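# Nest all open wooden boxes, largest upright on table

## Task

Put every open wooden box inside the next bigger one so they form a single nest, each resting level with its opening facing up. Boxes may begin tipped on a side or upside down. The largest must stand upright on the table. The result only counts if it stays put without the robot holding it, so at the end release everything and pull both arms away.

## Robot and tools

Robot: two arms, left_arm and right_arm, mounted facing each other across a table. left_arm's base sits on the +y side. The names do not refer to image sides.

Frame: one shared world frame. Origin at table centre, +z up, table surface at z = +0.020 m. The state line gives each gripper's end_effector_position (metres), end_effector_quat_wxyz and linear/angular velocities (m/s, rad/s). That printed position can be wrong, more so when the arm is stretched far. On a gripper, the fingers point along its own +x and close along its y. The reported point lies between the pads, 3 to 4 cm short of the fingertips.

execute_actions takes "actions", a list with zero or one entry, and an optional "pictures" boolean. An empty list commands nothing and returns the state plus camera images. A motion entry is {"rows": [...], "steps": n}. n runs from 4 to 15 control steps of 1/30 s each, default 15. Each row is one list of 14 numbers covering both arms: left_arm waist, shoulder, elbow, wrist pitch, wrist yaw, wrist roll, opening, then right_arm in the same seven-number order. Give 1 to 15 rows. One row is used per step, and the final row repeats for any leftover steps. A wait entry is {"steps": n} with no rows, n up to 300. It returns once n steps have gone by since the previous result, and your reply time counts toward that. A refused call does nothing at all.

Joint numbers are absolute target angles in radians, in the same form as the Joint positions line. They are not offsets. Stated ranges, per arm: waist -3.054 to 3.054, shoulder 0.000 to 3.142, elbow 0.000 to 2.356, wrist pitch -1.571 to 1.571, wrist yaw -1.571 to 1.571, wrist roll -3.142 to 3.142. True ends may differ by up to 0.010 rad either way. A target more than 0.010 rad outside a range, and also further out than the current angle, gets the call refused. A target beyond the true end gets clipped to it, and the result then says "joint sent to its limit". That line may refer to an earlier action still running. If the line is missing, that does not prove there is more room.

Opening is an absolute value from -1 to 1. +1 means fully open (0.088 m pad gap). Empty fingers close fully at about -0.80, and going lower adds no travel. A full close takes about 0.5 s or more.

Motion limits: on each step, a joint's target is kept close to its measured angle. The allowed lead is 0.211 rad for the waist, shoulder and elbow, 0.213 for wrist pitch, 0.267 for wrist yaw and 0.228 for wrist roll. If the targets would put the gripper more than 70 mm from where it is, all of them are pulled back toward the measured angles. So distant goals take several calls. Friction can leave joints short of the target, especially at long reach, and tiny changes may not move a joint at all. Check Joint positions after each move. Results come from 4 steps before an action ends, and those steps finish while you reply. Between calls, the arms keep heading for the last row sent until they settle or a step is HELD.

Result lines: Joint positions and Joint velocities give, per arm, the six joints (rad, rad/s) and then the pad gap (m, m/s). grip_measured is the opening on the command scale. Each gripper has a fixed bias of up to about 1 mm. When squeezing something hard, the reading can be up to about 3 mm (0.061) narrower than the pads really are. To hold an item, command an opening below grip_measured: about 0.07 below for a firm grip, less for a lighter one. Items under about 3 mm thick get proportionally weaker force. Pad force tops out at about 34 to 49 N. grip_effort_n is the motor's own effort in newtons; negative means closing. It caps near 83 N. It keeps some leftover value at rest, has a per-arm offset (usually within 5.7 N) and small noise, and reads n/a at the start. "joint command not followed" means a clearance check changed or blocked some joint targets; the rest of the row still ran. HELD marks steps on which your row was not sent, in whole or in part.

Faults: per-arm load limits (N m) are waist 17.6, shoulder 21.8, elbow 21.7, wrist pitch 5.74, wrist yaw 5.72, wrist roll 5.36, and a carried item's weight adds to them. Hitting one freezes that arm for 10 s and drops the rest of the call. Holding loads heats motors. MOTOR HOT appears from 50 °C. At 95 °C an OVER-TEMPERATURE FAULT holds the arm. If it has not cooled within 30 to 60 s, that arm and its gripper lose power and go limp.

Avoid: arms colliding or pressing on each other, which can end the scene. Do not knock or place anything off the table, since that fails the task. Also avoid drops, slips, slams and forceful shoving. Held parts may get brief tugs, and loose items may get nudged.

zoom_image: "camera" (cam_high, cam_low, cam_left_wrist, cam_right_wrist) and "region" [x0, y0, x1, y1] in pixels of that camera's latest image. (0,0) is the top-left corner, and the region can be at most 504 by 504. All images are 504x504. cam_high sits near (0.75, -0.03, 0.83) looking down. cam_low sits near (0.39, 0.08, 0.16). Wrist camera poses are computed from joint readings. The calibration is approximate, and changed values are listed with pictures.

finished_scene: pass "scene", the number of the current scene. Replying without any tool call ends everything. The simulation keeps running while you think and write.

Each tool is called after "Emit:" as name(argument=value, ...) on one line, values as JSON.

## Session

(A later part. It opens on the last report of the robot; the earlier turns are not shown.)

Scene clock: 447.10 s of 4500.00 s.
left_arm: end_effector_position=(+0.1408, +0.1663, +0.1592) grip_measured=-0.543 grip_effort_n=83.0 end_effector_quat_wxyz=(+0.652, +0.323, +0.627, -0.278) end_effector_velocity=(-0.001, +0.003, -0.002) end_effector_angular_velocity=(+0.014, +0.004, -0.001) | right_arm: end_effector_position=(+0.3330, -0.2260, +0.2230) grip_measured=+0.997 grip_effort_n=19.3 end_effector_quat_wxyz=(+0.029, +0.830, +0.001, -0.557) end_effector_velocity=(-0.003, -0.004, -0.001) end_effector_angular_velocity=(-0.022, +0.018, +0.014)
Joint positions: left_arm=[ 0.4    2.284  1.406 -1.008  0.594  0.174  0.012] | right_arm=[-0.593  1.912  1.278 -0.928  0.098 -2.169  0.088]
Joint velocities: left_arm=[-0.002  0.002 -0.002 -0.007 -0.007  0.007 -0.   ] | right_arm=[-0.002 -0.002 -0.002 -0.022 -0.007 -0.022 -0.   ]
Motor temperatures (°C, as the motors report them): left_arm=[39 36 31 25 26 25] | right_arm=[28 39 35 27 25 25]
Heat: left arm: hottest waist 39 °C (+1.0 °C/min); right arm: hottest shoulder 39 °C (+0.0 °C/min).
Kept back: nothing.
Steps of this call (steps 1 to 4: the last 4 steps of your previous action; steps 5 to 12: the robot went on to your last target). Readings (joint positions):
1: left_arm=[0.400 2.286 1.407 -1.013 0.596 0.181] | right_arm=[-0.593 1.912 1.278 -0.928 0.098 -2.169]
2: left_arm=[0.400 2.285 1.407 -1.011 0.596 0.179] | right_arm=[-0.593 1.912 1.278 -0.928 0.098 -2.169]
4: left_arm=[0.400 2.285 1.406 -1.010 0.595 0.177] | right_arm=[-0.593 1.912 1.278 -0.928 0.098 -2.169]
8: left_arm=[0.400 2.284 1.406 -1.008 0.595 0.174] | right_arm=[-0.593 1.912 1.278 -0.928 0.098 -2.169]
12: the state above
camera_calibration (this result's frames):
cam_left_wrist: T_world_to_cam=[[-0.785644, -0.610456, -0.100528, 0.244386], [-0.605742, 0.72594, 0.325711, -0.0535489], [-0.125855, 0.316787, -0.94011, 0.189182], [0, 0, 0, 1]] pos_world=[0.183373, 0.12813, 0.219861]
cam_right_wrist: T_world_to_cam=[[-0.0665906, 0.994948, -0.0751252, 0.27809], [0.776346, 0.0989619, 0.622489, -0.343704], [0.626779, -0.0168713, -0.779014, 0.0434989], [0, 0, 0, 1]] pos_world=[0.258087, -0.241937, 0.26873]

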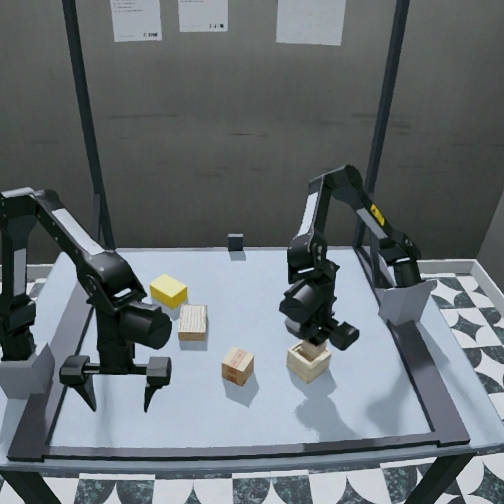

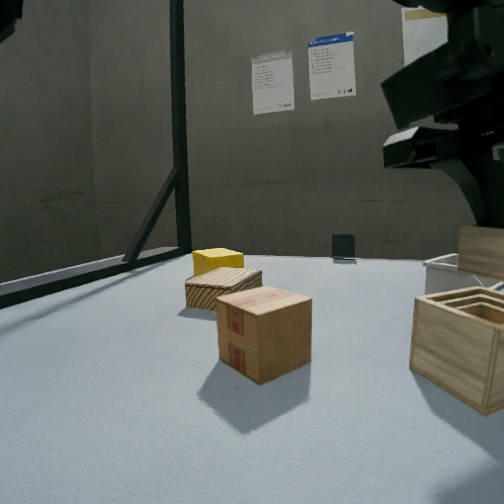

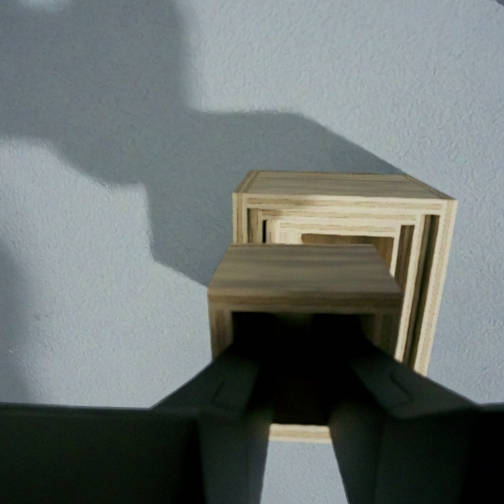

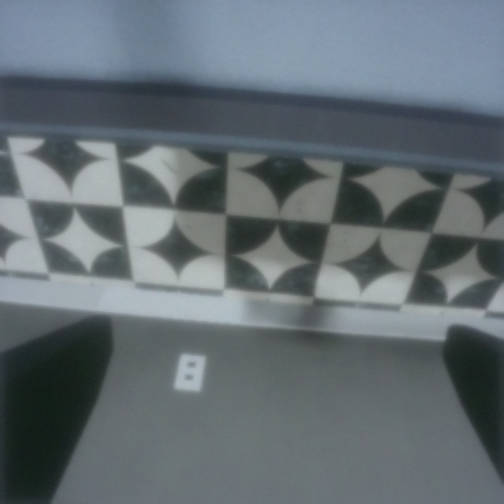

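Emit:
execute_actions(actions=[{"rows":[[0.368,2.23,1.375,-1.025,0.59,0.175,-0.3,-0.593,1.912,1.278,-0.928,0.098,-2.169,1]],"steps":15}])

Emit:
execute_actions(actions=[{"steps":12}], pictures=true)

Scene clock: 447.80 s of 4500.00 s.
left_arm: end_effector_position=(+0.1242, +0.1637, +0.1578) grip_measured=-0.543 grip_effort_n=83.0 end_effector_quat_wxyz=(+0.643, +0.338, +0.627, -0.281) end_effector_velocity=(-0.005, +0.010, -0.002) end_effector_angular_velocity=(+0.037, +0.007, +0.028) | right_arm: end_effector_position=(+0.3330, -0.2260, +0.2230) grip_measured=+0.997 grip_effort_n=19.3 end_effector_quat_wxyz=(+0.029, +0.830, +0.001, -0.557) end_effector_velocity=(+0.000, -0.001, -0.003) end_effector_angular_velocity=(-0.000, +0.008, +0.005)
Joint positions: left_arm=[ 0.366  2.244  1.382 -1.022  0.592  0.173  0.012] | right_arm=[-0.593  1.912  1.278 -0.928  0.098 -2.169  0.088]
Joint velocities: left_arm=[-0.002 -0.007 -0.022 -0.022 -0.022 -0.007  0.   ] | right_arm=[-0.002  0.002 -0.007  0.007 -0.007 -0.007 -0.   ]
Motor temperatures (°C, as the motors report them): left_arm=[39 36 31 25 26 25] | right_arm=[28 39 35 27 25 25]
Heat: left arm: hottest waist 39 °C (+1.0 °C/min); right arm: hottest shoulder 39 °C (+0.0 °C/min).
Steps of this call (steps 1 to 10: the robot went on to your last target; steps 11 to 21: the first 11 steps of this action). Readings (joint positions):
11: left_arm=[0.399 2.281 1.403 -1.006 0.593 0.173] | right_arm=[-0.593 1.912 1.278 -0.928 0.098 -2.169]
12: left_arm=[0.396 2.276 1.398 -1.008 0.592 0.173] | right_arm=[-0.593 1.912 1.278 -0.928 0.098 -2.169]
14: left_arm=[0.384 2.263 1.388 -1.018 0.592 0.173] | right_arm=[-0.593 1.912 1.278 -0.928 0.098 -2.169]
18: left_arm=[0.367 2.247 1.384 -1.021 0.592 0.173] | right_arm=[-0.593 1.912 1.278 -0.928 0.098 -2.169]
21: the state above

Scene clock: 448.20 s of 4500.00 s.
left_arm: end_effector_position=(+0.1238, +0.1646, +0.1574) grip_measured=-0.543 grip_effort_n=83.0 end_effector_quat_wxyz=(+0.642, +0.337, +0.629, -0.280) end_effector_velocity=(+0.001, -0.002, +0.001) end_effector_angular_velocity=(-0.002, -0.015, +0.042) | right_arm: end_effector_position=(+0.3330, -0.2260, +0.2230) grip_measured=+0.997 grip_effort_n=18.8 end_effector_quat_wxyz=(+0.029, +0.830, +0.001, -0.557) end_effector_velocity=(-0.004, +0.000, -0.001) end_effector_angular_velocity=(+0.001, +0.023, +0.011)
Joint positions: left_arm=[ 0.366  2.244  1.38  -1.023  0.592  0.173  0.012] | right_arm=[-0.593  1.912  1.278 -0.928  0.098 -2.169  0.088]
Joint velocities: left_arm=[-0.002 -0.002  0.002  0.007 -0.007 -0.051 -0.   ] | right_arm=[ 0.002 -0.002 -0.002 -0.007 -0.022 -0.007  0.   ]
Motor temperatures (°C, as the motors report them): left_arm=[39 36 31 25 26 25] | right_arm=[28 39 35 27 25 25]
Heat: left arm: hottest waist 39 °C (+1.0 °C/min); right arm: hottest shoulder 39 °C (+0.0 °C/min).
Kept back: nothing.
Steps of this call (steps 1 to 4: the last 4 steps of your previous action; steps 5 to 12: the robot went on to your last target). Readings (joint positions):
1: left_arm=[0.366 2.244 1.382 -1.022 0.592 0.173] | right_arm=[-0.593 1.912 1.278 -0.928 0.098 -2.169]
2: left_arm=[0.366 2.244 1.381 -1.022 0.592 0.173] | right_arm=[-0.593 1.912 1.278 -0.928 0.098 -2.169]
4: left_arm=[0.366 2.244 1.380 -1.023 0.592 0.173] | right_arm=[-0.593 1.912 1.278 -0.928 0.098 -2.169]
8: left_arm=[0.366 2.244 1.380 -1.023 0.592 0.173] | right_arm=[-0.593 1.912 1.278 -0.928 0.098 -2.169]
12: the state above
camera_calibration (this result's frames):
cam_left_wrist: T_world_to_cam=[[-0.800682, -0.58911, -0.108898, 0.229515], [-0.585982, 0.7323, 0.34693, -0.0687463], [-0.124634, 0.341593, -0.931547, 0.180246], [0, 0, 0, 1]] pos_world=[0.16595, 0.123982, 0.216752]
cam_right_wrist: T_world_to_cam=[[-0.0665906, 0.994948, -0.0751252, 0.27809], [0.776346, 0.0989619, 0.622489, -0.343704], [0.626779, -0.0168713, -0.779014, 0.0434989], [0, 0, 0, 1]] pos_world=[0.258087, -0.241937, 0.26873]

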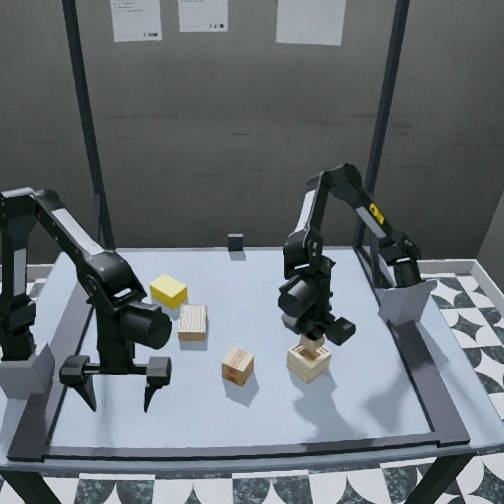

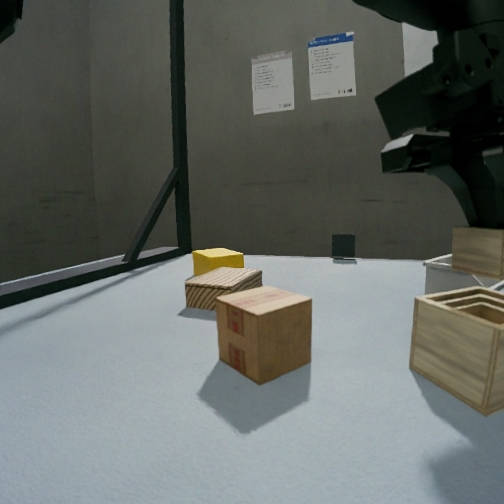

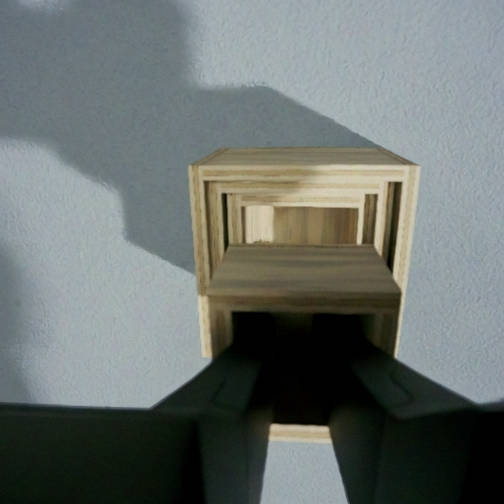

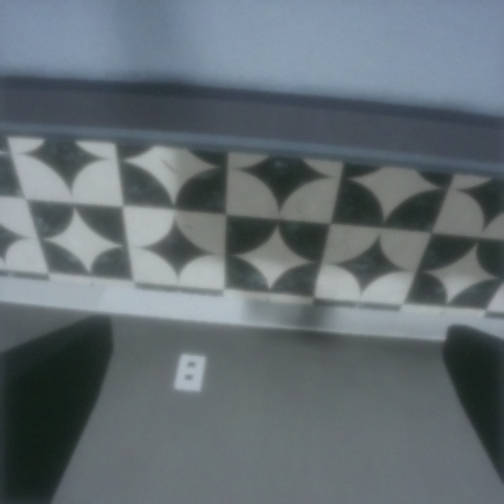

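Emit:
execute_actions(actions=[{"rows":[[0.335,2.295,1.38,-0.945,0.59,0.145,-0.3,-0.593,1.912,1.278,-0.928,0.098,-2.169,1]],"steps":15}])

Emit:
execute_actions(actions=[{"steps":12}], pictures=true)

Scene clock: 448.73 s of 4500.00 s.
left_arm: end_effector_position=(+0.1313, +0.1580, +0.1396) grip_measured=-0.543 grip_effort_n=83.0 end_effector_quat_wxyz=(+0.643, +0.346, +0.621, -0.284) end_effector_velocity=(+0.007, -0.002, +0.001) end_effector_angular_velocity=(-0.007, -0.038, +0.001) | right_arm: end_effector_position=(+0.3330, -0.2260, +0.2230) grip_measured=+0.997 grip_effort_n=19.3 end_effector_quat_wxyz=(+0.029, +0.830, +0.001, -0.557) end_effector_velocity=(+0.002, +0.000, +0.003) end_effector_angular_velocity=(+0.004, -0.012, +0.006)
Joint positions: left_arm=[ 0.334  2.283  1.38  -0.951  0.592  0.15   0.012] | right_arm=[-0.593  1.912  1.278 -0.928  0.098 -2.169  0.088]
Joint velocities: left_arm=[ 0.002 -0.002 -0.002  0.037 -0.022 -0.022 -0.   ] | right_arm=[-0.002 -0.007 -0.002  0.007  0.007 -0.007 -0.   ]
Motor temperatures (°C, as the motors report them): left_arm=[39 36 31 25 26 25] | right_arm=[28 39 35 27 25 25]
Heat: left arm: hottest waist 39 °C (+1.0 °C/min); right arm: hottest shoulder 39 °C (+0.0 °C/min).
Steps of this call (steps 1 to 5: the robot went on to your last target; steps 6 to 16: the first 11 steps of this action). Readings (joint positions):
6: left_arm=[0.366 2.246 1.380 -1.019 0.592 0.172] | right_arm=[-0.593 1.912 1.278 -0.928 0.098 -2.169]
7: left_arm=[0.362 2.249 1.380 -1.003 0.592 0.167] | right_arm=[-0.593 1.912 1.278 -0.928 0.098 -2.169]
9: left_arm=[0.351 2.260 1.380 -0.973 0.592 0.160] | right_arm=[-0.593 1.912 1.278 -0.928 0.098 -2.169]
13: left_arm=[0.335 2.280 1.380 -0.956 0.592 0.152] | right_arm=[-0.593 1.912 1.278 -0.928 0.098 -2.169]
16: the state above

Scene clock: 449.13 s of 4500.00 s.
left_arm: end_effector_position=(+0.1320, +0.1576, +0.1393) grip_measured=-0.543 grip_effort_n=83.0 end_effector_quat_wxyz=(+0.644, +0.346, +0.620, -0.285) end_effector_velocity=(-0.002, +0.004, +0.001) end_effector_angular_velocity=(+0.014, +0.005, +0.038) | right_arm: end_effector_position=(+0.3330, -0.2260, +0.2230) grip_measured=+0.997 grip_effort_n=19.3 end_effector_quat_wxyz=(+0.029, +0.830, +0.001, -0.557) end_effector_velocity=(-0.001, -0.002, -0.000) end_effector_angular_velocity=(-0.004, +0.010, +0.004)
Joint positions: left_arm=[ 0.334  2.284  1.38  -0.947  0.592  0.148  0.012] | right_arm=[-0.593  1.912  1.278 -0.928  0.098 -2.169  0.088]
Joint velocities: left_arm=[ 0.002 -0.002 -0.002 -0.022 -0.007 -0.022  0.   ] | right_arm=[-0.002 -0.002 -0.002 -0.007 -0.007 -0.007 -0.   ]
Motor temperatures (°C, as the motors report them): left_arm=[39 36 31 25 26 25] | right_arm=[28 39 35 27 25 25]
Heat: left arm: hottest waist 39 °C (+1.0 °C/min); right arm: hottest shoulder 39 °C (+0.0 °C/min).
Kept back: nothing.
Steps of this call (steps 1 to 4: the last 4 steps of your previous action; steps 5 to 12: the robot went on to your last target). Readings (joint positions):
1: left_arm=[0.334 2.283 1.380 -0.950 0.592 0.149] | right_arm=[-0.593 1.912 1.278 -0.928 0.098 -2.169]
2: left_arm=[0.334 2.283 1.380 -0.949 0.592 0.149] | right_arm=[-0.593 1.912 1.278 -0.928 0.098 -2.169]
4: left_arm=[0.334 2.283 1.380 -0.948 0.592 0.148] | right_arm=[-0.593 1.912 1.278 -0.928 0.098 -2.169]
8: left_arm=[0.334 2.284 1.380 -0.947 0.592 0.148] | right_arm=[-0.593 1.912 1.278 -0.928 0.098 -2.169]
12: the state above
camera_calibration (this result's frames):
cam_left_wrist: T_world_to_cam=[[-0.811842, -0.571338, -0.120358, 0.230265], [-0.574606, 0.745204, 0.338377, -0.0549608], [-0.103637, 0.343867, -0.933282, 0.16392], [0, 0, 0, 1]] pos_world=[0.172346, 0.116149, 0.199295]
cam_right_wrist: T_world_to_cam=[[-0.0665906, 0.994948, -0.0751252, 0.27809], [0.776346, 0.0989619, 0.622489, -0.343704], [0.626779, -0.0168713, -0.779014, 0.0434989], [0, 0, 0, 1]] pos_world=[0.258087, -0.241937, 0.26873]

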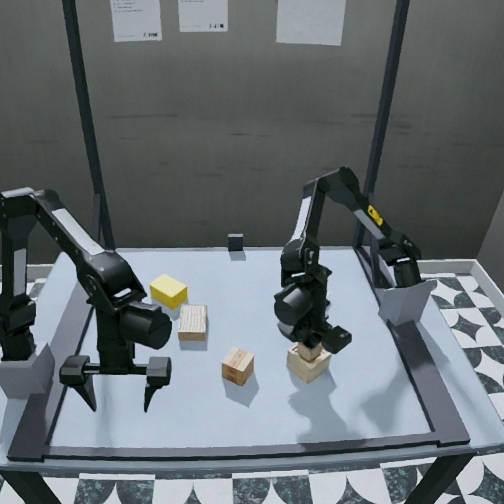

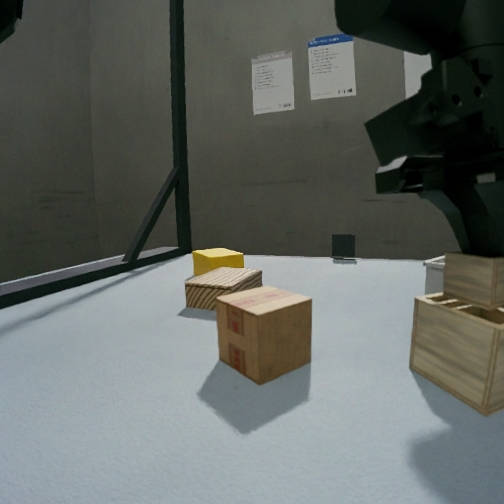

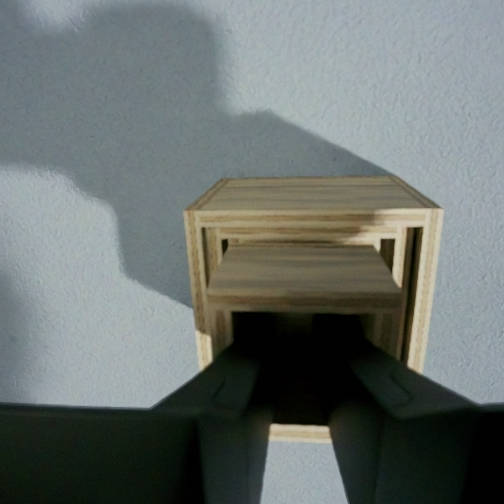

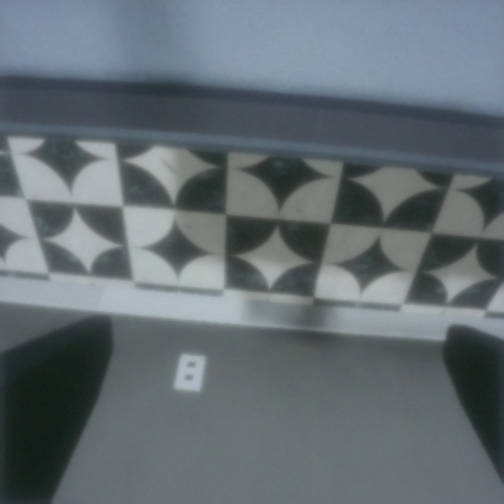

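Emit:
execute_actions(actions=[{"rows":[[0.335,2.238,1.34,-0.947,0.59,0.148,-0.3,-0.593,1.912,1.278,-0.928,0.098,-2.169,1]],"steps":15}])

Emit:
execute_actions(actions=[{"steps":12}], pictures=true)

Scene clock: 449.83 s of 4500.00 s.
left_arm: end_effector_position=(+0.1253, +0.1619, +0.1412) grip_measured=-0.543 grip_effort_n=83.0 end_effector_quat_wxyz=(+0.644, +0.346, +0.621, -0.284) end_effector_velocity=(-0.010, -0.001, +0.007) end_effector_angular_velocity=(-0.005, +0.005, -0.011) | right_arm: end_effector_position=(+0.3330, -0.2260, +0.2230) grip_measured=+0.997 grip_effort_n=18.8 end_effector_quat_wxyz=(+0.029, +0.830, +0.001, -0.557) end_effector_velocity=(-0.003, -0.002, -0.002) end_effector_angular_velocity=(-0.007, +0.026, +0.019)
Joint positions: left_arm=[ 0.334  2.255  1.348 -0.946  0.592  0.148  0.012] | right_arm=[-0.593  1.912  1.278 -0.928  0.098 -2.169  0.088]
Joint velocities: left_arm=[-0.002 -0.037 -0.012 -0.022  0.007  0.007 -0.   ] | right_arm=[-0.002 -0.002 -0.007 -0.007 -0.022 -0.022  0.   ]
Motor temperatures (°C, as the motors report them): left_arm=[39 36 31 25 26 25] | right_arm=[28 39 35 27 25 25]
Heat: left arm: hottest waist 39 °C (+1.0 °C/min); right arm: hottest shoulder 39 °C (+0.0 °C/min).
Steps of this call (steps 1 to 10: the robot went on to your last target; steps 11 to 21: the first 11 steps of this action). Readings (joint positions):
11: left_arm=[0.334 2.284 1.377 -0.945 0.592 0.148] | right_arm=[-0.593 1.912 1.278 -0.928 0.098 -2.169]
12: left_arm=[0.334 2.280 1.372 -0.943 0.592 0.148] | right_arm=[-0.593 1.912 1.278 -0.928 0.098 -2.169]
14: left_arm=[0.334 2.272 1.359 -0.946 0.592 0.148] | right_arm=[-0.593 1.912 1.278 -0.928 0.098 -2.169]
18: left_arm=[0.334 2.260 1.349 -0.946 0.592 0.148] | right_arm=[-0.593 1.912 1.278 -0.928 0.098 -2.169]
21: the state above

Scene clock: 450.23 s of 4500.00 s.
left_arm: end_effector_position=(+0.1248, +0.1624, +0.1413) grip_measured=-0.543 grip_effort_n=83.0 end_effector_quat_wxyz=(+0.643, +0.346, +0.621, -0.284) end_effector_velocity=(-0.002, -0.000, +0.002) end_effector_angular_velocity=(-0.006, +0.005, +0.011) | right_arm: end_effector_position=(+0.3330, -0.2260, +0.2230) grip_measured=+0.997 grip_effort_n=19.3 end_effector_quat_wxyz=(+0.029, +0.830, +0.001, -0.557) end_effector_velocity=(-0.001, -0.002, -0.002) end_effector_angular_velocity=(-0.008, +0.013, +0.003)
Joint positions: left_arm=[ 0.334  2.253  1.345 -0.946  0.592  0.148  0.012] | right_arm=[-0.593  1.912  1.278 -0.928  0.098 -2.169  0.088]
Joint velocities: left_arm=[ 0.002 -0.007 -0.002 -0.007  0.007 -0.007 -0.   ] | right_arm=[-0.002  0.002 -0.002 -0.007 -0.007 -0.007  0.   ]
Motor temperatures (°C, as the motors report them): left_arm=[39 36 31 25 26 25] | right_arm=[28 39 35 27 25 25]
Heat: left arm: hottest waist 39 °C (+1.0 °C/min); right arm: hottest shoulder 39 °C (+0.0 °C/min).
Kept back: nothing.
Steps of this call (steps 1 to 4: the last 4 steps of your previous action; steps 5 to 12: the robot went on to your last target). Readings (joint positions):
1: left_arm=[0.334 2.254 1.347 -0.946 0.592 0.148] | right_arm=[-0.593 1.912 1.278 -0.928 0.098 -2.169]
2: left_arm=[0.334 2.253 1.347 -0.946 0.592 0.148] | right_arm=[-0.593 1.912 1.278 -0.928 0.098 -2.169]
4: left_arm=[0.334 2.253 1.346 -0.946 0.592 0.148] | right_arm=[-0.593 1.912 1.278 -0.928 0.098 -2.169]
8: left_arm=[0.334 2.253 1.345 -0.946 0.592 0.148] | right_arm=[-0.593 1.912 1.278 -0.928 0.098 -2.169]
12: the state above
camera_calibration (this result's frames):
cam_left_wrist: T_world_to_cam=[[-0.811054, -0.572535, -0.119984, 0.227439], [-0.575362, 0.743742, 0.340304, -0.0632719], [-0.105599, 0.345039, -0.932629, 0.163319], [0, 0, 0, 1]] pos_world=[0.165307, 0.120924, 0.201136]
cam_right_wrist: T_world_to_cam=[[-0.0665906, 0.994948, -0.0751252, 0.27809], [0.776346, 0.0989619, 0.622489, -0.343704], [0.626779, -0.0168713, -0.779014, 0.0434989], [0, 0, 0, 1]] pos_world=[0.258087, -0.241937, 0.26873]

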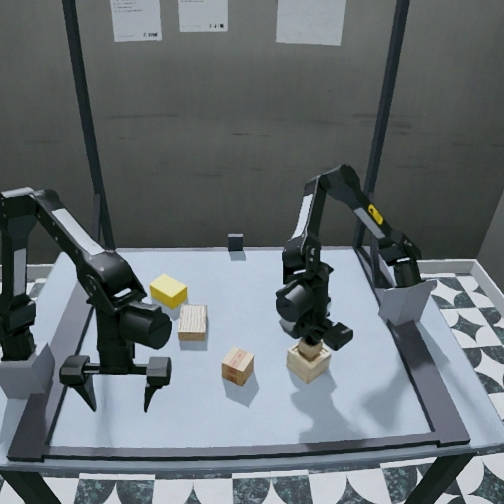

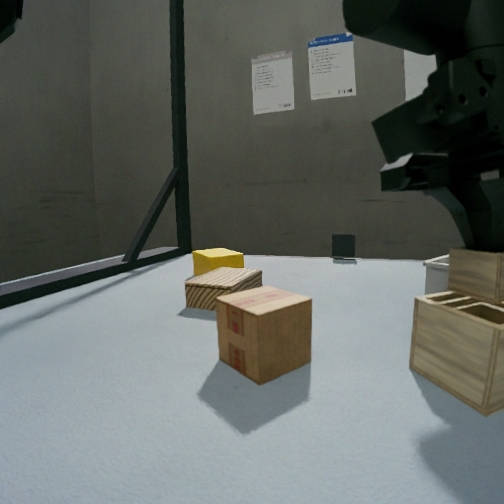

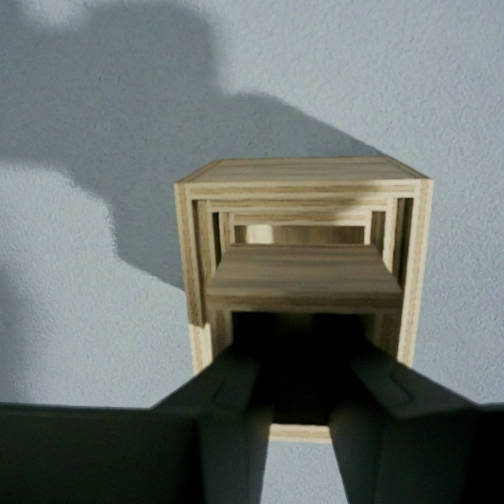

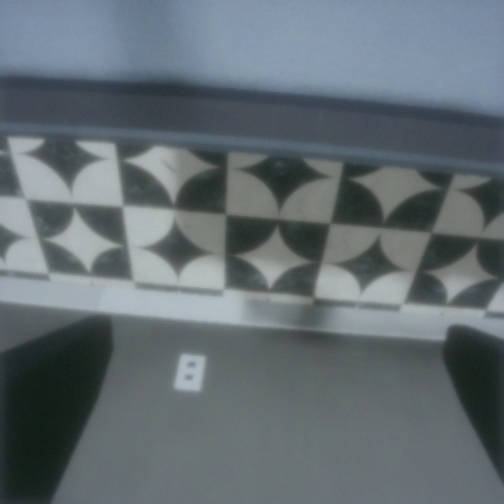

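Emit:
execute_actions(actions=[{"rows":[[0.312,2.29,1.342,-0.915,0.59,0.13,-0.3,-0.593,1.912,1.278,-0.928,0.098,-2.169,1]],"steps":15}])

Emit:
execute_actions(actions=[{"steps":12}], pictures=true)

Scene clock: 451.17 s of 4500.00 s.
left_arm: end_effector_position=(+0.1264, +0.1609, +0.1294) grip_measured=-0.543 grip_effort_n=83.0 end_effector_quat_wxyz=(+0.640, +0.350, +0.623, -0.282) end_effector_velocity=(+0.003, +0.000, -0.005) end_effector_angular_velocity=(+0.005, -0.008, -0.003) | right_arm: end_effector_position=(+0.3330, -0.2260, +0.2230) grip_measured=+0.997 grip_effort_n=18.8 end_effector_quat_wxyz=(+0.029, +0.830, +0.001, -0.557) end_effector_velocity=(+0.002, -0.005, -0.002) end_effector_angular_velocity=(-0.018, +0.003, -0.006)
Joint positions: left_arm=[ 0.311  2.278  1.345 -0.919  0.592  0.134  0.012] | right_arm=[-0.593  1.912  1.278 -0.928  0.098 -2.169  0.088]
Joint velocities: left_arm=[-0.007  0.012 -0.002  0.022 -0.007 -0.007  0.   ] | right_arm=[-0.007  0.002 -0.007 -0.007  0.007 -0.007 -0.   ]
Motor temperatures (°C, as the motors report them): left_arm=[39 36 31 25 26 25] | right_arm=[28 39 35 27 25 25]
Heat: left arm: hottest waist 39 °C (+1.0 °C/min); right arm: hottest shoulder 39 °C (+0.0 °C/min).
Steps of this call (steps 1 to 15: the robot went on to your last target; steps 16 to 17: nothing new was sent; steps 18 to 28: the first 11 steps of this action). Readings (joint positions):
18: left_arm=[0.333 2.253 1.345 -0.945 0.592 0.147] | right_arm=[-0.593 1.912 1.278 -0.928 0.098 -2.169]
19: left_arm=[0.331 2.255 1.345 -0.939 0.592 0.144] | right_arm=[-0.593 1.912 1.278 -0.928 0.098 -2.169]
21: left_arm=[0.323 2.261 1.345 -0.927 0.592 0.140] | right_arm=[-0.593 1.912 1.278 -0.928 0.098 -2.169]
25: left_arm=[0.312 2.275 1.345 -0.921 0.592 0.135] | right_arm=[-0.593 1.912 1.278 -0.928 0.098 -2.169]
28: the state above

Scene clock: 451.57 s of 4500.00 s.
left_arm: end_effector_position=(+0.1268, +0.1609, +0.1291) grip_measured=-0.543 grip_effort_n=83.0 end_effector_quat_wxyz=(+0.640, +0.350, +0.623, -0.282) end_effector_velocity=(-0.001, +0.002, -0.000) end_effector_angular_velocity=(+0.011, -0.000, -0.004) | right_arm: end_effector_position=(+0.3330, -0.2260, +0.2230) grip_measured=+0.997 grip_effort_n=18.8 end_effector_quat_wxyz=(+0.029, +0.830, +0.001, -0.557) end_effector_velocity=(-0.000, -0.005, -0.000) end_effector_angular_velocity=(-0.024, +0.005, -0.002)
Joint positions: left_arm=[ 0.311  2.28   1.345 -0.917  0.592  0.133  0.012] | right_arm=[-0.593  1.912  1.278 -0.928  0.098 -2.169  0.088]
Joint velocities: left_arm=[-0.002 -0.002 -0.002 -0.007 -0.007  0.007 -0.   ] | right_arm=[-0.002  0.002  0.002 -0.022  0.007 -0.007 -0.   ]
Motor temperatures (°C, as the motors report them): left_arm=[39 36 31 25 26 25] | right_arm=[28 39 35 27 25 25]
Heat: left arm: hottest waist 39 °C (+1.0 °C/min); right arm: hottest shoulder 39 °C (+0.0 °C/min).
Kept back: nothing.
Steps of this call (steps 1 to 4: the last 4 steps of your previous action; steps 5 to 12: the robot went on to your last target). Readings (joint positions):
1: left_arm=[0.311 2.278 1.345 -0.918 0.592 0.134] | right_arm=[-0.593 1.912 1.278 -0.928 0.098 -2.169]
2: left_arm=[0.311 2.278 1.345 -0.918 0.592 0.134] | right_arm=[-0.593 1.912 1.278 -0.928 0.098 -2.169]
4: left_arm=[0.311 2.279 1.345 -0.918 0.592 0.133] | right_arm=[-0.593 1.912 1.278 -0.928 0.098 -2.169]
8: left_arm=[0.311 2.280 1.345 -0.917 0.592 0.133] | right_arm=[-0.593 1.912 1.278 -0.928 0.098 -2.169]
12: the state above
camera_calibration (this result's frames):
cam_left_wrist: T_world_to_cam=[[-0.813236, -0.568493, -0.12435, 0.226897], [-0.571999, 0.741576, 0.350546, -0.058246], [-0.107068, 0.356205, -0.928254, 0.150572], [0, 0, 0, 1]] pos_world=[0.167325, 0.118548, 0.188402]
cam_right_wrist: T_world_to_cam=[[-0.0665906, 0.994948, -0.0751252, 0.27809], [0.776346, 0.0989619, 0.622489, -0.343704], [0.626779, -0.0168713, -0.779014, 0.0434989], [0, 0, 0, 1]] pos_world=[0.258087, -0.241937, 0.26873]

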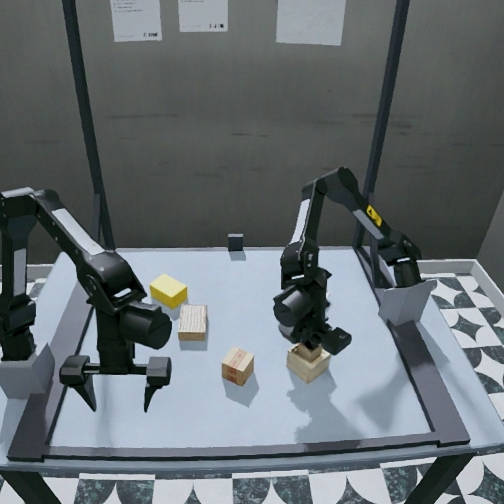

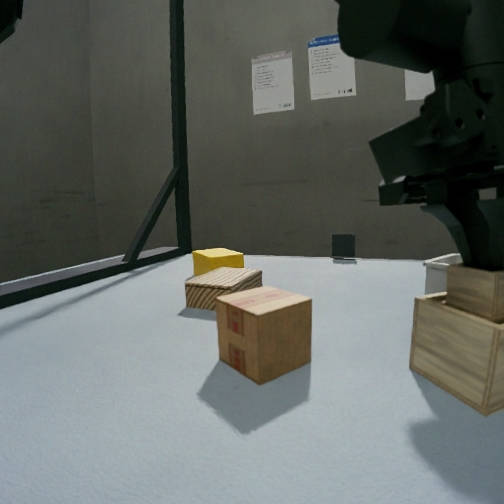

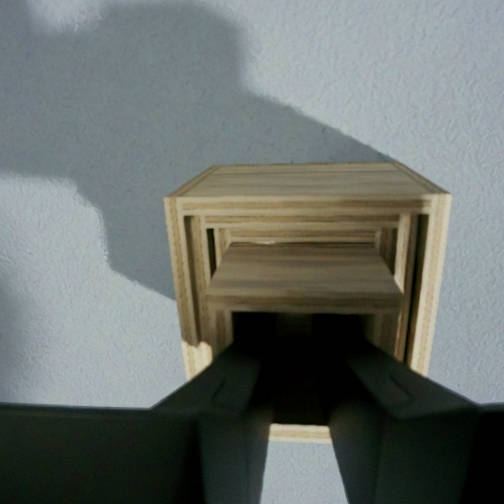

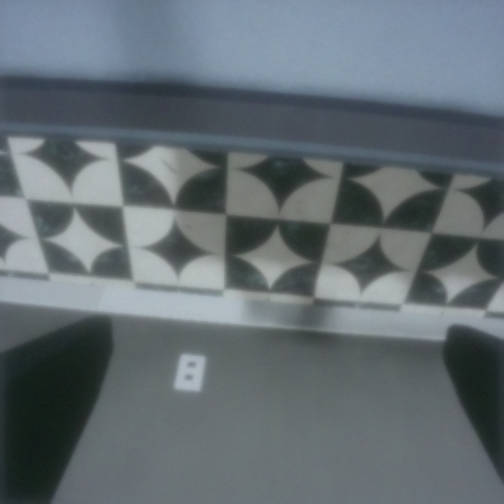

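Emit:
execute_actions(actions=[{"rows":[[0.311,2.256,1.322,-0.917,0.59,0.133,-0.3,-0.593,1.912,1.278,-0.928,0.098,-2.169,1]],"steps":12}])

Emit:
execute_actions(actions=[{"rows":[[0.295,2.30,1.318,-0.895,0.59,0.12,-0.3,-0.593,1.912,1.278,-0.928,0.098,-2.169,1]],"steps":15}])

Emit:
execute_actions(actions=[{"steps":12}], pictures=true)

Scene clock: 451.97 s of 4500.00 s.
left_arm: end_effector_position=(+0.1249, +0.1653, +0.1271) grip_measured=-0.543 grip_effort_n=83.0 end_effector_quat_wxyz=(+0.638, +0.349, +0.628, -0.278) end_effector_velocity=(-0.007, +0.001, +0.005) end_effector_angular_velocity=(+0.002, -0.009, +0.001) | right_arm: end_effector_position=(+0.3330, -0.2260, +0.2230) grip_measured=+0.997 grip_effort_n=18.8 end_effector_quat_wxyz=(+0.029, +0.830, +0.001, -0.557) end_effector_velocity=(-0.002, +0.000, +0.001) end_effector_angular_velocity=(-0.002, +0.008, +0.010)
Joint positions: left_arm=[ 0.311  2.276  1.329 -0.916  0.592  0.133  0.012] | right_arm=[-0.593  1.912  1.278 -0.928  0.098 -2.169  0.088]
Joint velocities: left_arm=[-0.002 -0.037 -0.022 -0.007 -0.007 -0.007 -0.   ] | right_arm=[ 0.002 -0.002  0.002 -0.007 -0.007 -0.007  0.   ]
Motor temperatures (°C, as the motors report them): left_arm=[39 36 31 25 26 25] | right_arm=[28 39 35 27 25 25]
Heat: left arm: hottest waist 39 °C (+1.0 °C/min); right arm: hottest shoulder 39 °C (+0.0 °C/min).
Steps of this call (steps 1 to 4: the robot went on to your last target; steps 5 to 12: the first 8 steps of this action). Readings (joint positions):
5: left_arm=[0.311 2.280 1.344 -0.916 0.592 0.133] | right_arm=[-0.593 1.912 1.278 -0.928 0.098 -2.169]
6: left_arm=[0.311 2.280 1.341 -0.916 0.592 0.133] | right_arm=[-0.593 1.912 1.278 -0.928 0.098 -2.169]
8: left_arm=[0.311 2.278 1.335 -0.916 0.592 0.133] | right_arm=[-0.593 1.912 1.278 -0.928 0.098 -2.169]
12: the state above

Scene clock: 452.47 s of 4500.00 s.
left_arm: end_effector_position=(+0.1247, +0.1636, +0.1227) grip_measured=-0.543 grip_effort_n=83.0 end_effector_quat_wxyz=(+0.638, +0.351, +0.626, -0.279) end_effector_velocity=(-0.002, +0.001, -0.002) end_effector_angular_velocity=(+0.002, +0.010, +0.028) | right_arm: end_effector_position=(+0.3330, -0.2260, +0.2230) grip_measured=+0.997 grip_effort_n=19.3 end_effector_quat_wxyz=(+0.029, +0.830, +0.001, -0.557) end_effector_velocity=(-0.003, -0.005, -0.002) end_effector_angular_velocity=(-0.020, +0.021, -0.001)
Joint positions: left_arm=[ 0.3    2.281  1.326 -0.899  0.592  0.123  0.012] | right_arm=[-0.593  1.912  1.278 -0.928  0.098 -2.169  0.088]
Joint velocities: left_arm=[-0.002  0.002 -0.002 -0.007  0.007 -0.022 -0.   ] | right_arm=[-0.002  0.002 -0.002 -0.022 -0.007 -0.007 -0.   ]
Motor temperatures (°C, as the motors report them): left_arm=[39 36 31 25 26 25] | right_arm=[28 39 35 27 25 25]
Heat: left arm: hottest waist 39 °C (+1.0 °C/min); right arm: hottest shoulder 39 °C (+0.0 °C/min).
Steps of this call (steps 1 to 4: the last 4 steps of your previous action; steps 5 to 15: the first 11 steps of this action). Readings (joint positions):
5: left_arm=[0.311 2.272 1.328 -0.915 0.592 0.133] | right_arm=[-0.593 1.912 1.278 -0.928 0.098 -2.169]
6: left_arm=[0.309 2.272 1.327 -0.912 0.592 0.131] | right_arm=[-0.593 1.912 1.278 -0.928 0.098 -2.169]
8: left_arm=[0.303 2.275 1.326 -0.905 0.592 0.128] | right_arm=[-0.593 1.912 1.278 -0.928 0.098 -2.169]
12: left_arm=[0.300 2.280 1.326 -0.899 0.592 0.124] | right_arm=[-0.593 1.912 1.278 -0.928 0.098 -2.169]
15: the state above

Scene clock: 452.87 s of 4500.00 s.
left_arm: end_effector_position=(+0.1248, +0.1636, +0.1226) grip_measured=-0.543 grip_effort_n=83.0 end_effector_quat_wxyz=(+0.638, +0.351, +0.626, -0.279) end_effector_velocity=(+0.002, +0.004, -0.002) end_effector_angular_velocity=(+0.017, -0.016, +0.021) | right_arm: end_effector_position=(+0.3330, -0.2260, +0.2230) grip_measured=+0.997 grip_effort_n=19.3 end_effector_quat_wxyz=(+0.029, +0.830, +0.001, -0.557) end_effector_velocity=(+0.002, +0.000, +0.003) end_effector_angular_velocity=(-0.001, -0.012, +0.020)
Joint positions: left_arm=[ 0.3    2.281  1.326 -0.898  0.592  0.123  0.012] | right_arm=[-0.593  1.912  1.278 -0.928  0.098 -2.169  0.088]
Joint velocities: left_arm=[-0.002  0.002 -0.007  0.007 -0.022 -0.022 -0.   ] | right_arm=[-0.002 -0.007 -0.002  0.007  0.007 -0.022 -0.   ]
Motor temperatures (°C, as the motors report them): left_arm=[39 36 31 25 26 25] | right_arm=[28 39 35 27 26 25]
Heat: left arm: hottest waist 39 °C (+1.0 °C/min); right arm: hottest shoulder 39 °C (+0.0 °C/min).
Kept back: nothing.
Steps of this call (steps 1 to 4: the last 4 steps of your previous action; steps 5 to 12: the robot went on to your last target). Readings (joint positions):
1: left_arm=[0.300 2.281 1.326 -0.898 0.592 0.123] | right_arm=[-0.593 1.912 1.278 -0.928 0.098 -2.169]
2: left_arm=[0.300 2.281 1.326 -0.898 0.592 0.123] | right_arm=[-0.593 1.912 1.278 -0.928 0.098 -2.169]
4: left_arm=[0.300 2.281 1.326 -0.898 0.592 0.123] | right_arm=[-0.593 1.912 1.278 -0.928 0.098 -2.169]
8: left_arm=[0.300 2.281 1.326 -0.898 0.592 0.123] | right_arm=[-0.593 1.912 1.278 -0.928 0.098 -2.169]
12: the state above
camera_calibration (this result's frames):
cam_left_wrist: T_world_to_cam=[[-0.811823, -0.570191, -0.1258, 0.226288], [-0.573102, 0.736845, 0.358627, -0.0592077], [-0.111791, 0.363237, -0.924966, 0.142365], [0, 0, 0, 1]] pos_world=[0.165689, 0.120942, 0.181383]
cam_right_wrist: T_world_to_cam=[[-0.0665906, 0.994948, -0.0751252, 0.27809], [0.776346, 0.0989619, 0.622489, -0.343704], [0.626779, -0.0168713, -0.779014, 0.0434989], [0, 0, 0, 1]] pos_world=[0.258087, -0.241937, 0.26873]

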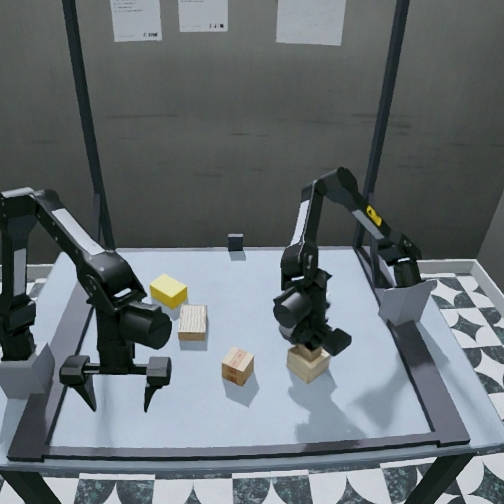

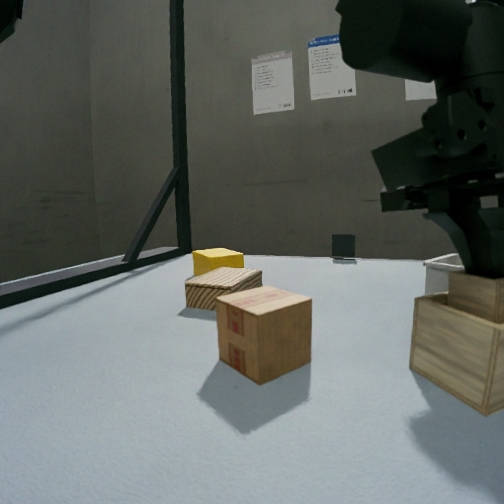

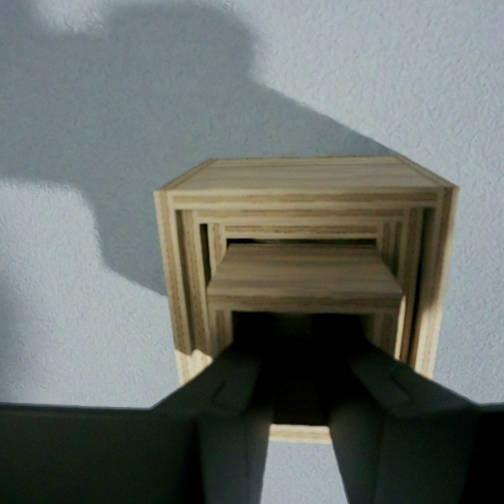

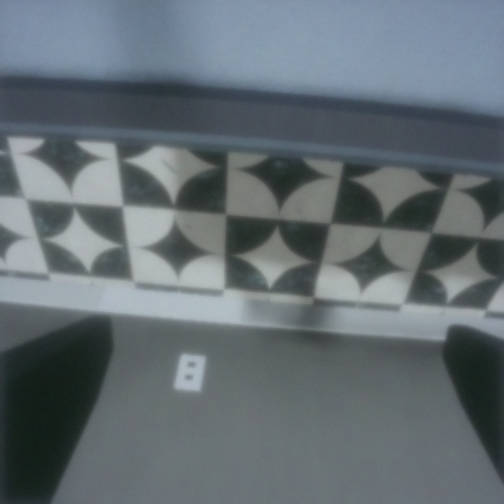

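Emit:
execute_actions(actions=[{"rows":[[0.282,2.315,1.322,-0.87,0.59,0.11,-0.3,-0.593,1.912,1.278,-0.928,0.098,-2.169,1]],"steps":15}])

Emit:
execute_actions(actions=[{"steps":10}], pictures=true)

Scene clock: 453.40 s of 4500.00 s.
left_arm: end_effector_position=(+0.1263, +0.1633, +0.1112) grip_measured=-0.543 grip_effort_n=83.0 end_effector_quat_wxyz=(+0.634, +0.356, +0.628, -0.278) end_effector_velocity=(-0.005, +0.000, -0.003) end_effector_angular_velocity=(+0.019, +0.002, -0.001) | right_arm: end_effector_position=(+0.3330, -0.2260, +0.2230) grip_measured=+0.997 grip_effort_n=19.3 end_effector_quat_wxyz=(+0.029, +0.830, +0.001, -0.557) end_effector_velocity=(-0.003, -0.001, -0.003) end_effector_angular_velocity=(+0.004, +0.025, -0.008)
Joint positions: left_arm=[ 0.28   2.307  1.325 -0.873  0.593  0.113  0.012] | right_arm=[-0.593  1.912  1.278 -0.928  0.098 -2.169  0.088]
Joint velocities: left_arm=[-0.017 -0.002 -0.002 -0.007 -0.007 -0.007  0.   ] | right_arm=[-0.002  0.002 -0.002 -0.007 -0.022  0.007 -0.   ]
Motor temperatures (°C, as the motors report them): left_arm=[39 36 31 25 26 25] | right_arm=[28 39 35 27 26 25]
Heat: left arm: hottest waist 39 °C (+1.0 °C/min); right arm: hottest shoulder 39 °C (+0.0 °C/min).
Steps of this call (steps 1 to 5: the robot went on to your last target; steps 6 to 16: the first 11 steps of this action). Readings (joint positions):
6: left_arm=[0.300 2.283 1.326 -0.897 0.592 0.122] | right_arm=[-0.593 1.912 1.278 -0.928 0.098 -2.169]
7: left_arm=[0.299 2.284 1.326 -0.895 0.593 0.120] | right_arm=[-0.593 1.912 1.278 -0.928 0.098 -2.169]
9: left_arm=[0.299 2.285 1.326 -0.892 0.593 0.118] | right_arm=[-0.593 1.912 1.278 -0.928 0.098 -2.169]
13: left_arm=[0.286 2.301 1.325 -0.873 0.593 0.114] | right_arm=[-0.593 1.912 1.278 -0.928 0.098 -2.169]
16: the state above

Scene clock: 453.73 s of 4500.00 s.
left_arm: end_effector_position=(+0.1264, +0.1631, +0.1112) grip_measured=-0.543 grip_effort_n=83.0 end_effector_quat_wxyz=(+0.634, +0.356, +0.628, -0.278) end_effector_velocity=(-0.001, +0.000, +0.001) end_effector_angular_velocity=(+0.008, -0.004, +0.007) | right_arm: end_effector_position=(+0.3330, -0.2260, +0.2230) grip_measured=+0.997 grip_effort_n=19.8 end_effector_quat_wxyz=(+0.029, +0.830, +0.001, -0.557) end_effector_velocity=(-0.003, +0.001, +0.000) end_effector_angular_velocity=(+0.007, +0.020, +0.008)
Joint positions: left_arm=[ 0.28   2.307  1.325 -0.872  0.593  0.113  0.012] | right_arm=[-0.593  1.912  1.278 -0.928  0.098 -2.169  0.088]
Joint velocities: left_arm=[-0.002 -0.002  0.002 -0.007 -0.007 -0.007 -0.   ] | right_arm=[-0.002 -0.002  0.002 -0.007 -0.022 -0.007 -0.   ]
Motor temperatures (°C, as the motors report them): left_arm=[39 36 31 25 26 25] | right_arm=[28 39 35 27 26 25]
Heat: left arm: hottest waist 39 °C (+1.0 °C/min); right arm: hottest shoulder 39 °C (+0.0 °C/min).
Kept back: nothing.
Steps of this call (steps 1 to 4: the last 4 steps of your previous action; steps 5 to 10: the robot went on to your last target). Readings (joint positions):
1: left_arm=[0.280 2.307 1.325 -0.873 0.593 0.113] | right_arm=[-0.593 1.912 1.278 -0.928 0.098 -2.169]
2: left_arm=[0.280 2.307 1.325 -0.872 0.593 0.113] | right_arm=[-0.593 1.912 1.278 -0.928 0.098 -2.169]
4: left_arm=[0.280 2.307 1.325 -0.872 0.593 0.113] | right_arm=[-0.593 1.912 1.278 -0.928 0.098 -2.169]
8: left_arm=[0.280 2.307 1.325 -0.872 0.593 0.113] | right_arm=[-0.593 1.912 1.278 -0.928 0.098 -2.169]
10: the state above
camera_calibration (this result's frames):
cam_left_wrist: T_world_to_cam=[[-0.815246, -0.564628, -0.128718, 0.225769], [-0.567834, 0.735716, 0.369171, -0.0555173], [-0.113745, 0.374056, -0.920404, 0.130142], [0, 0, 0, 1]] pos_world=[0.167336, 0.11964, 0.169339]
cam_right_wrist: T_world_to_cam=[[-0.0665906, 0.994948, -0.0751252, 0.27809], [0.776346, 0.0989619, 0.622489, -0.343704], [0.626779, -0.0168713, -0.779014, 0.0434989], [0, 0, 0, 1]] pos_world=[0.258087, -0.241937, 0.26873]

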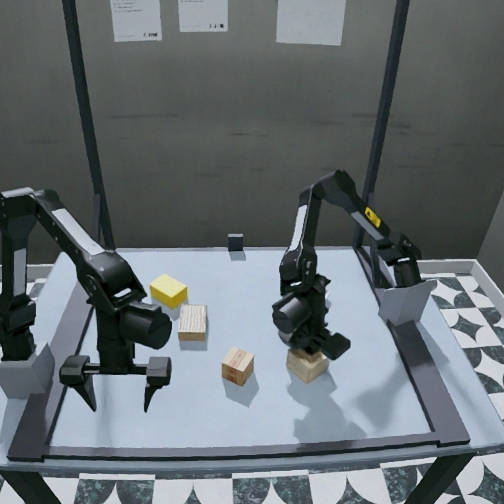

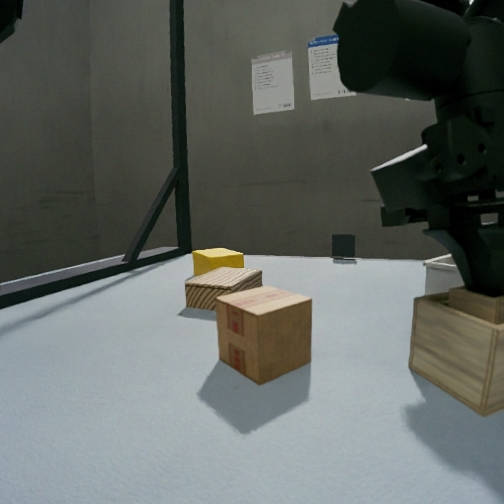

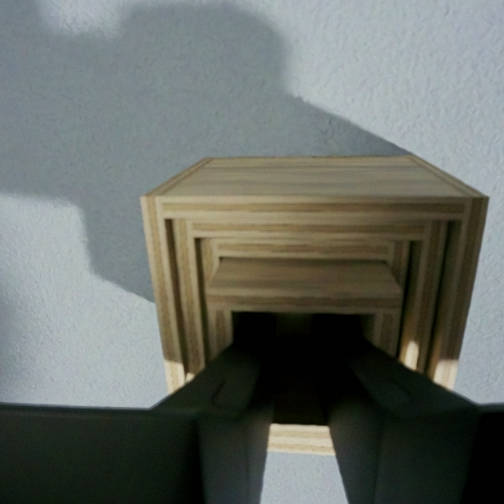

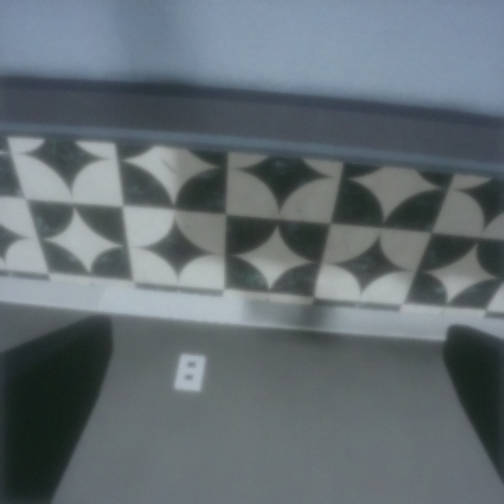

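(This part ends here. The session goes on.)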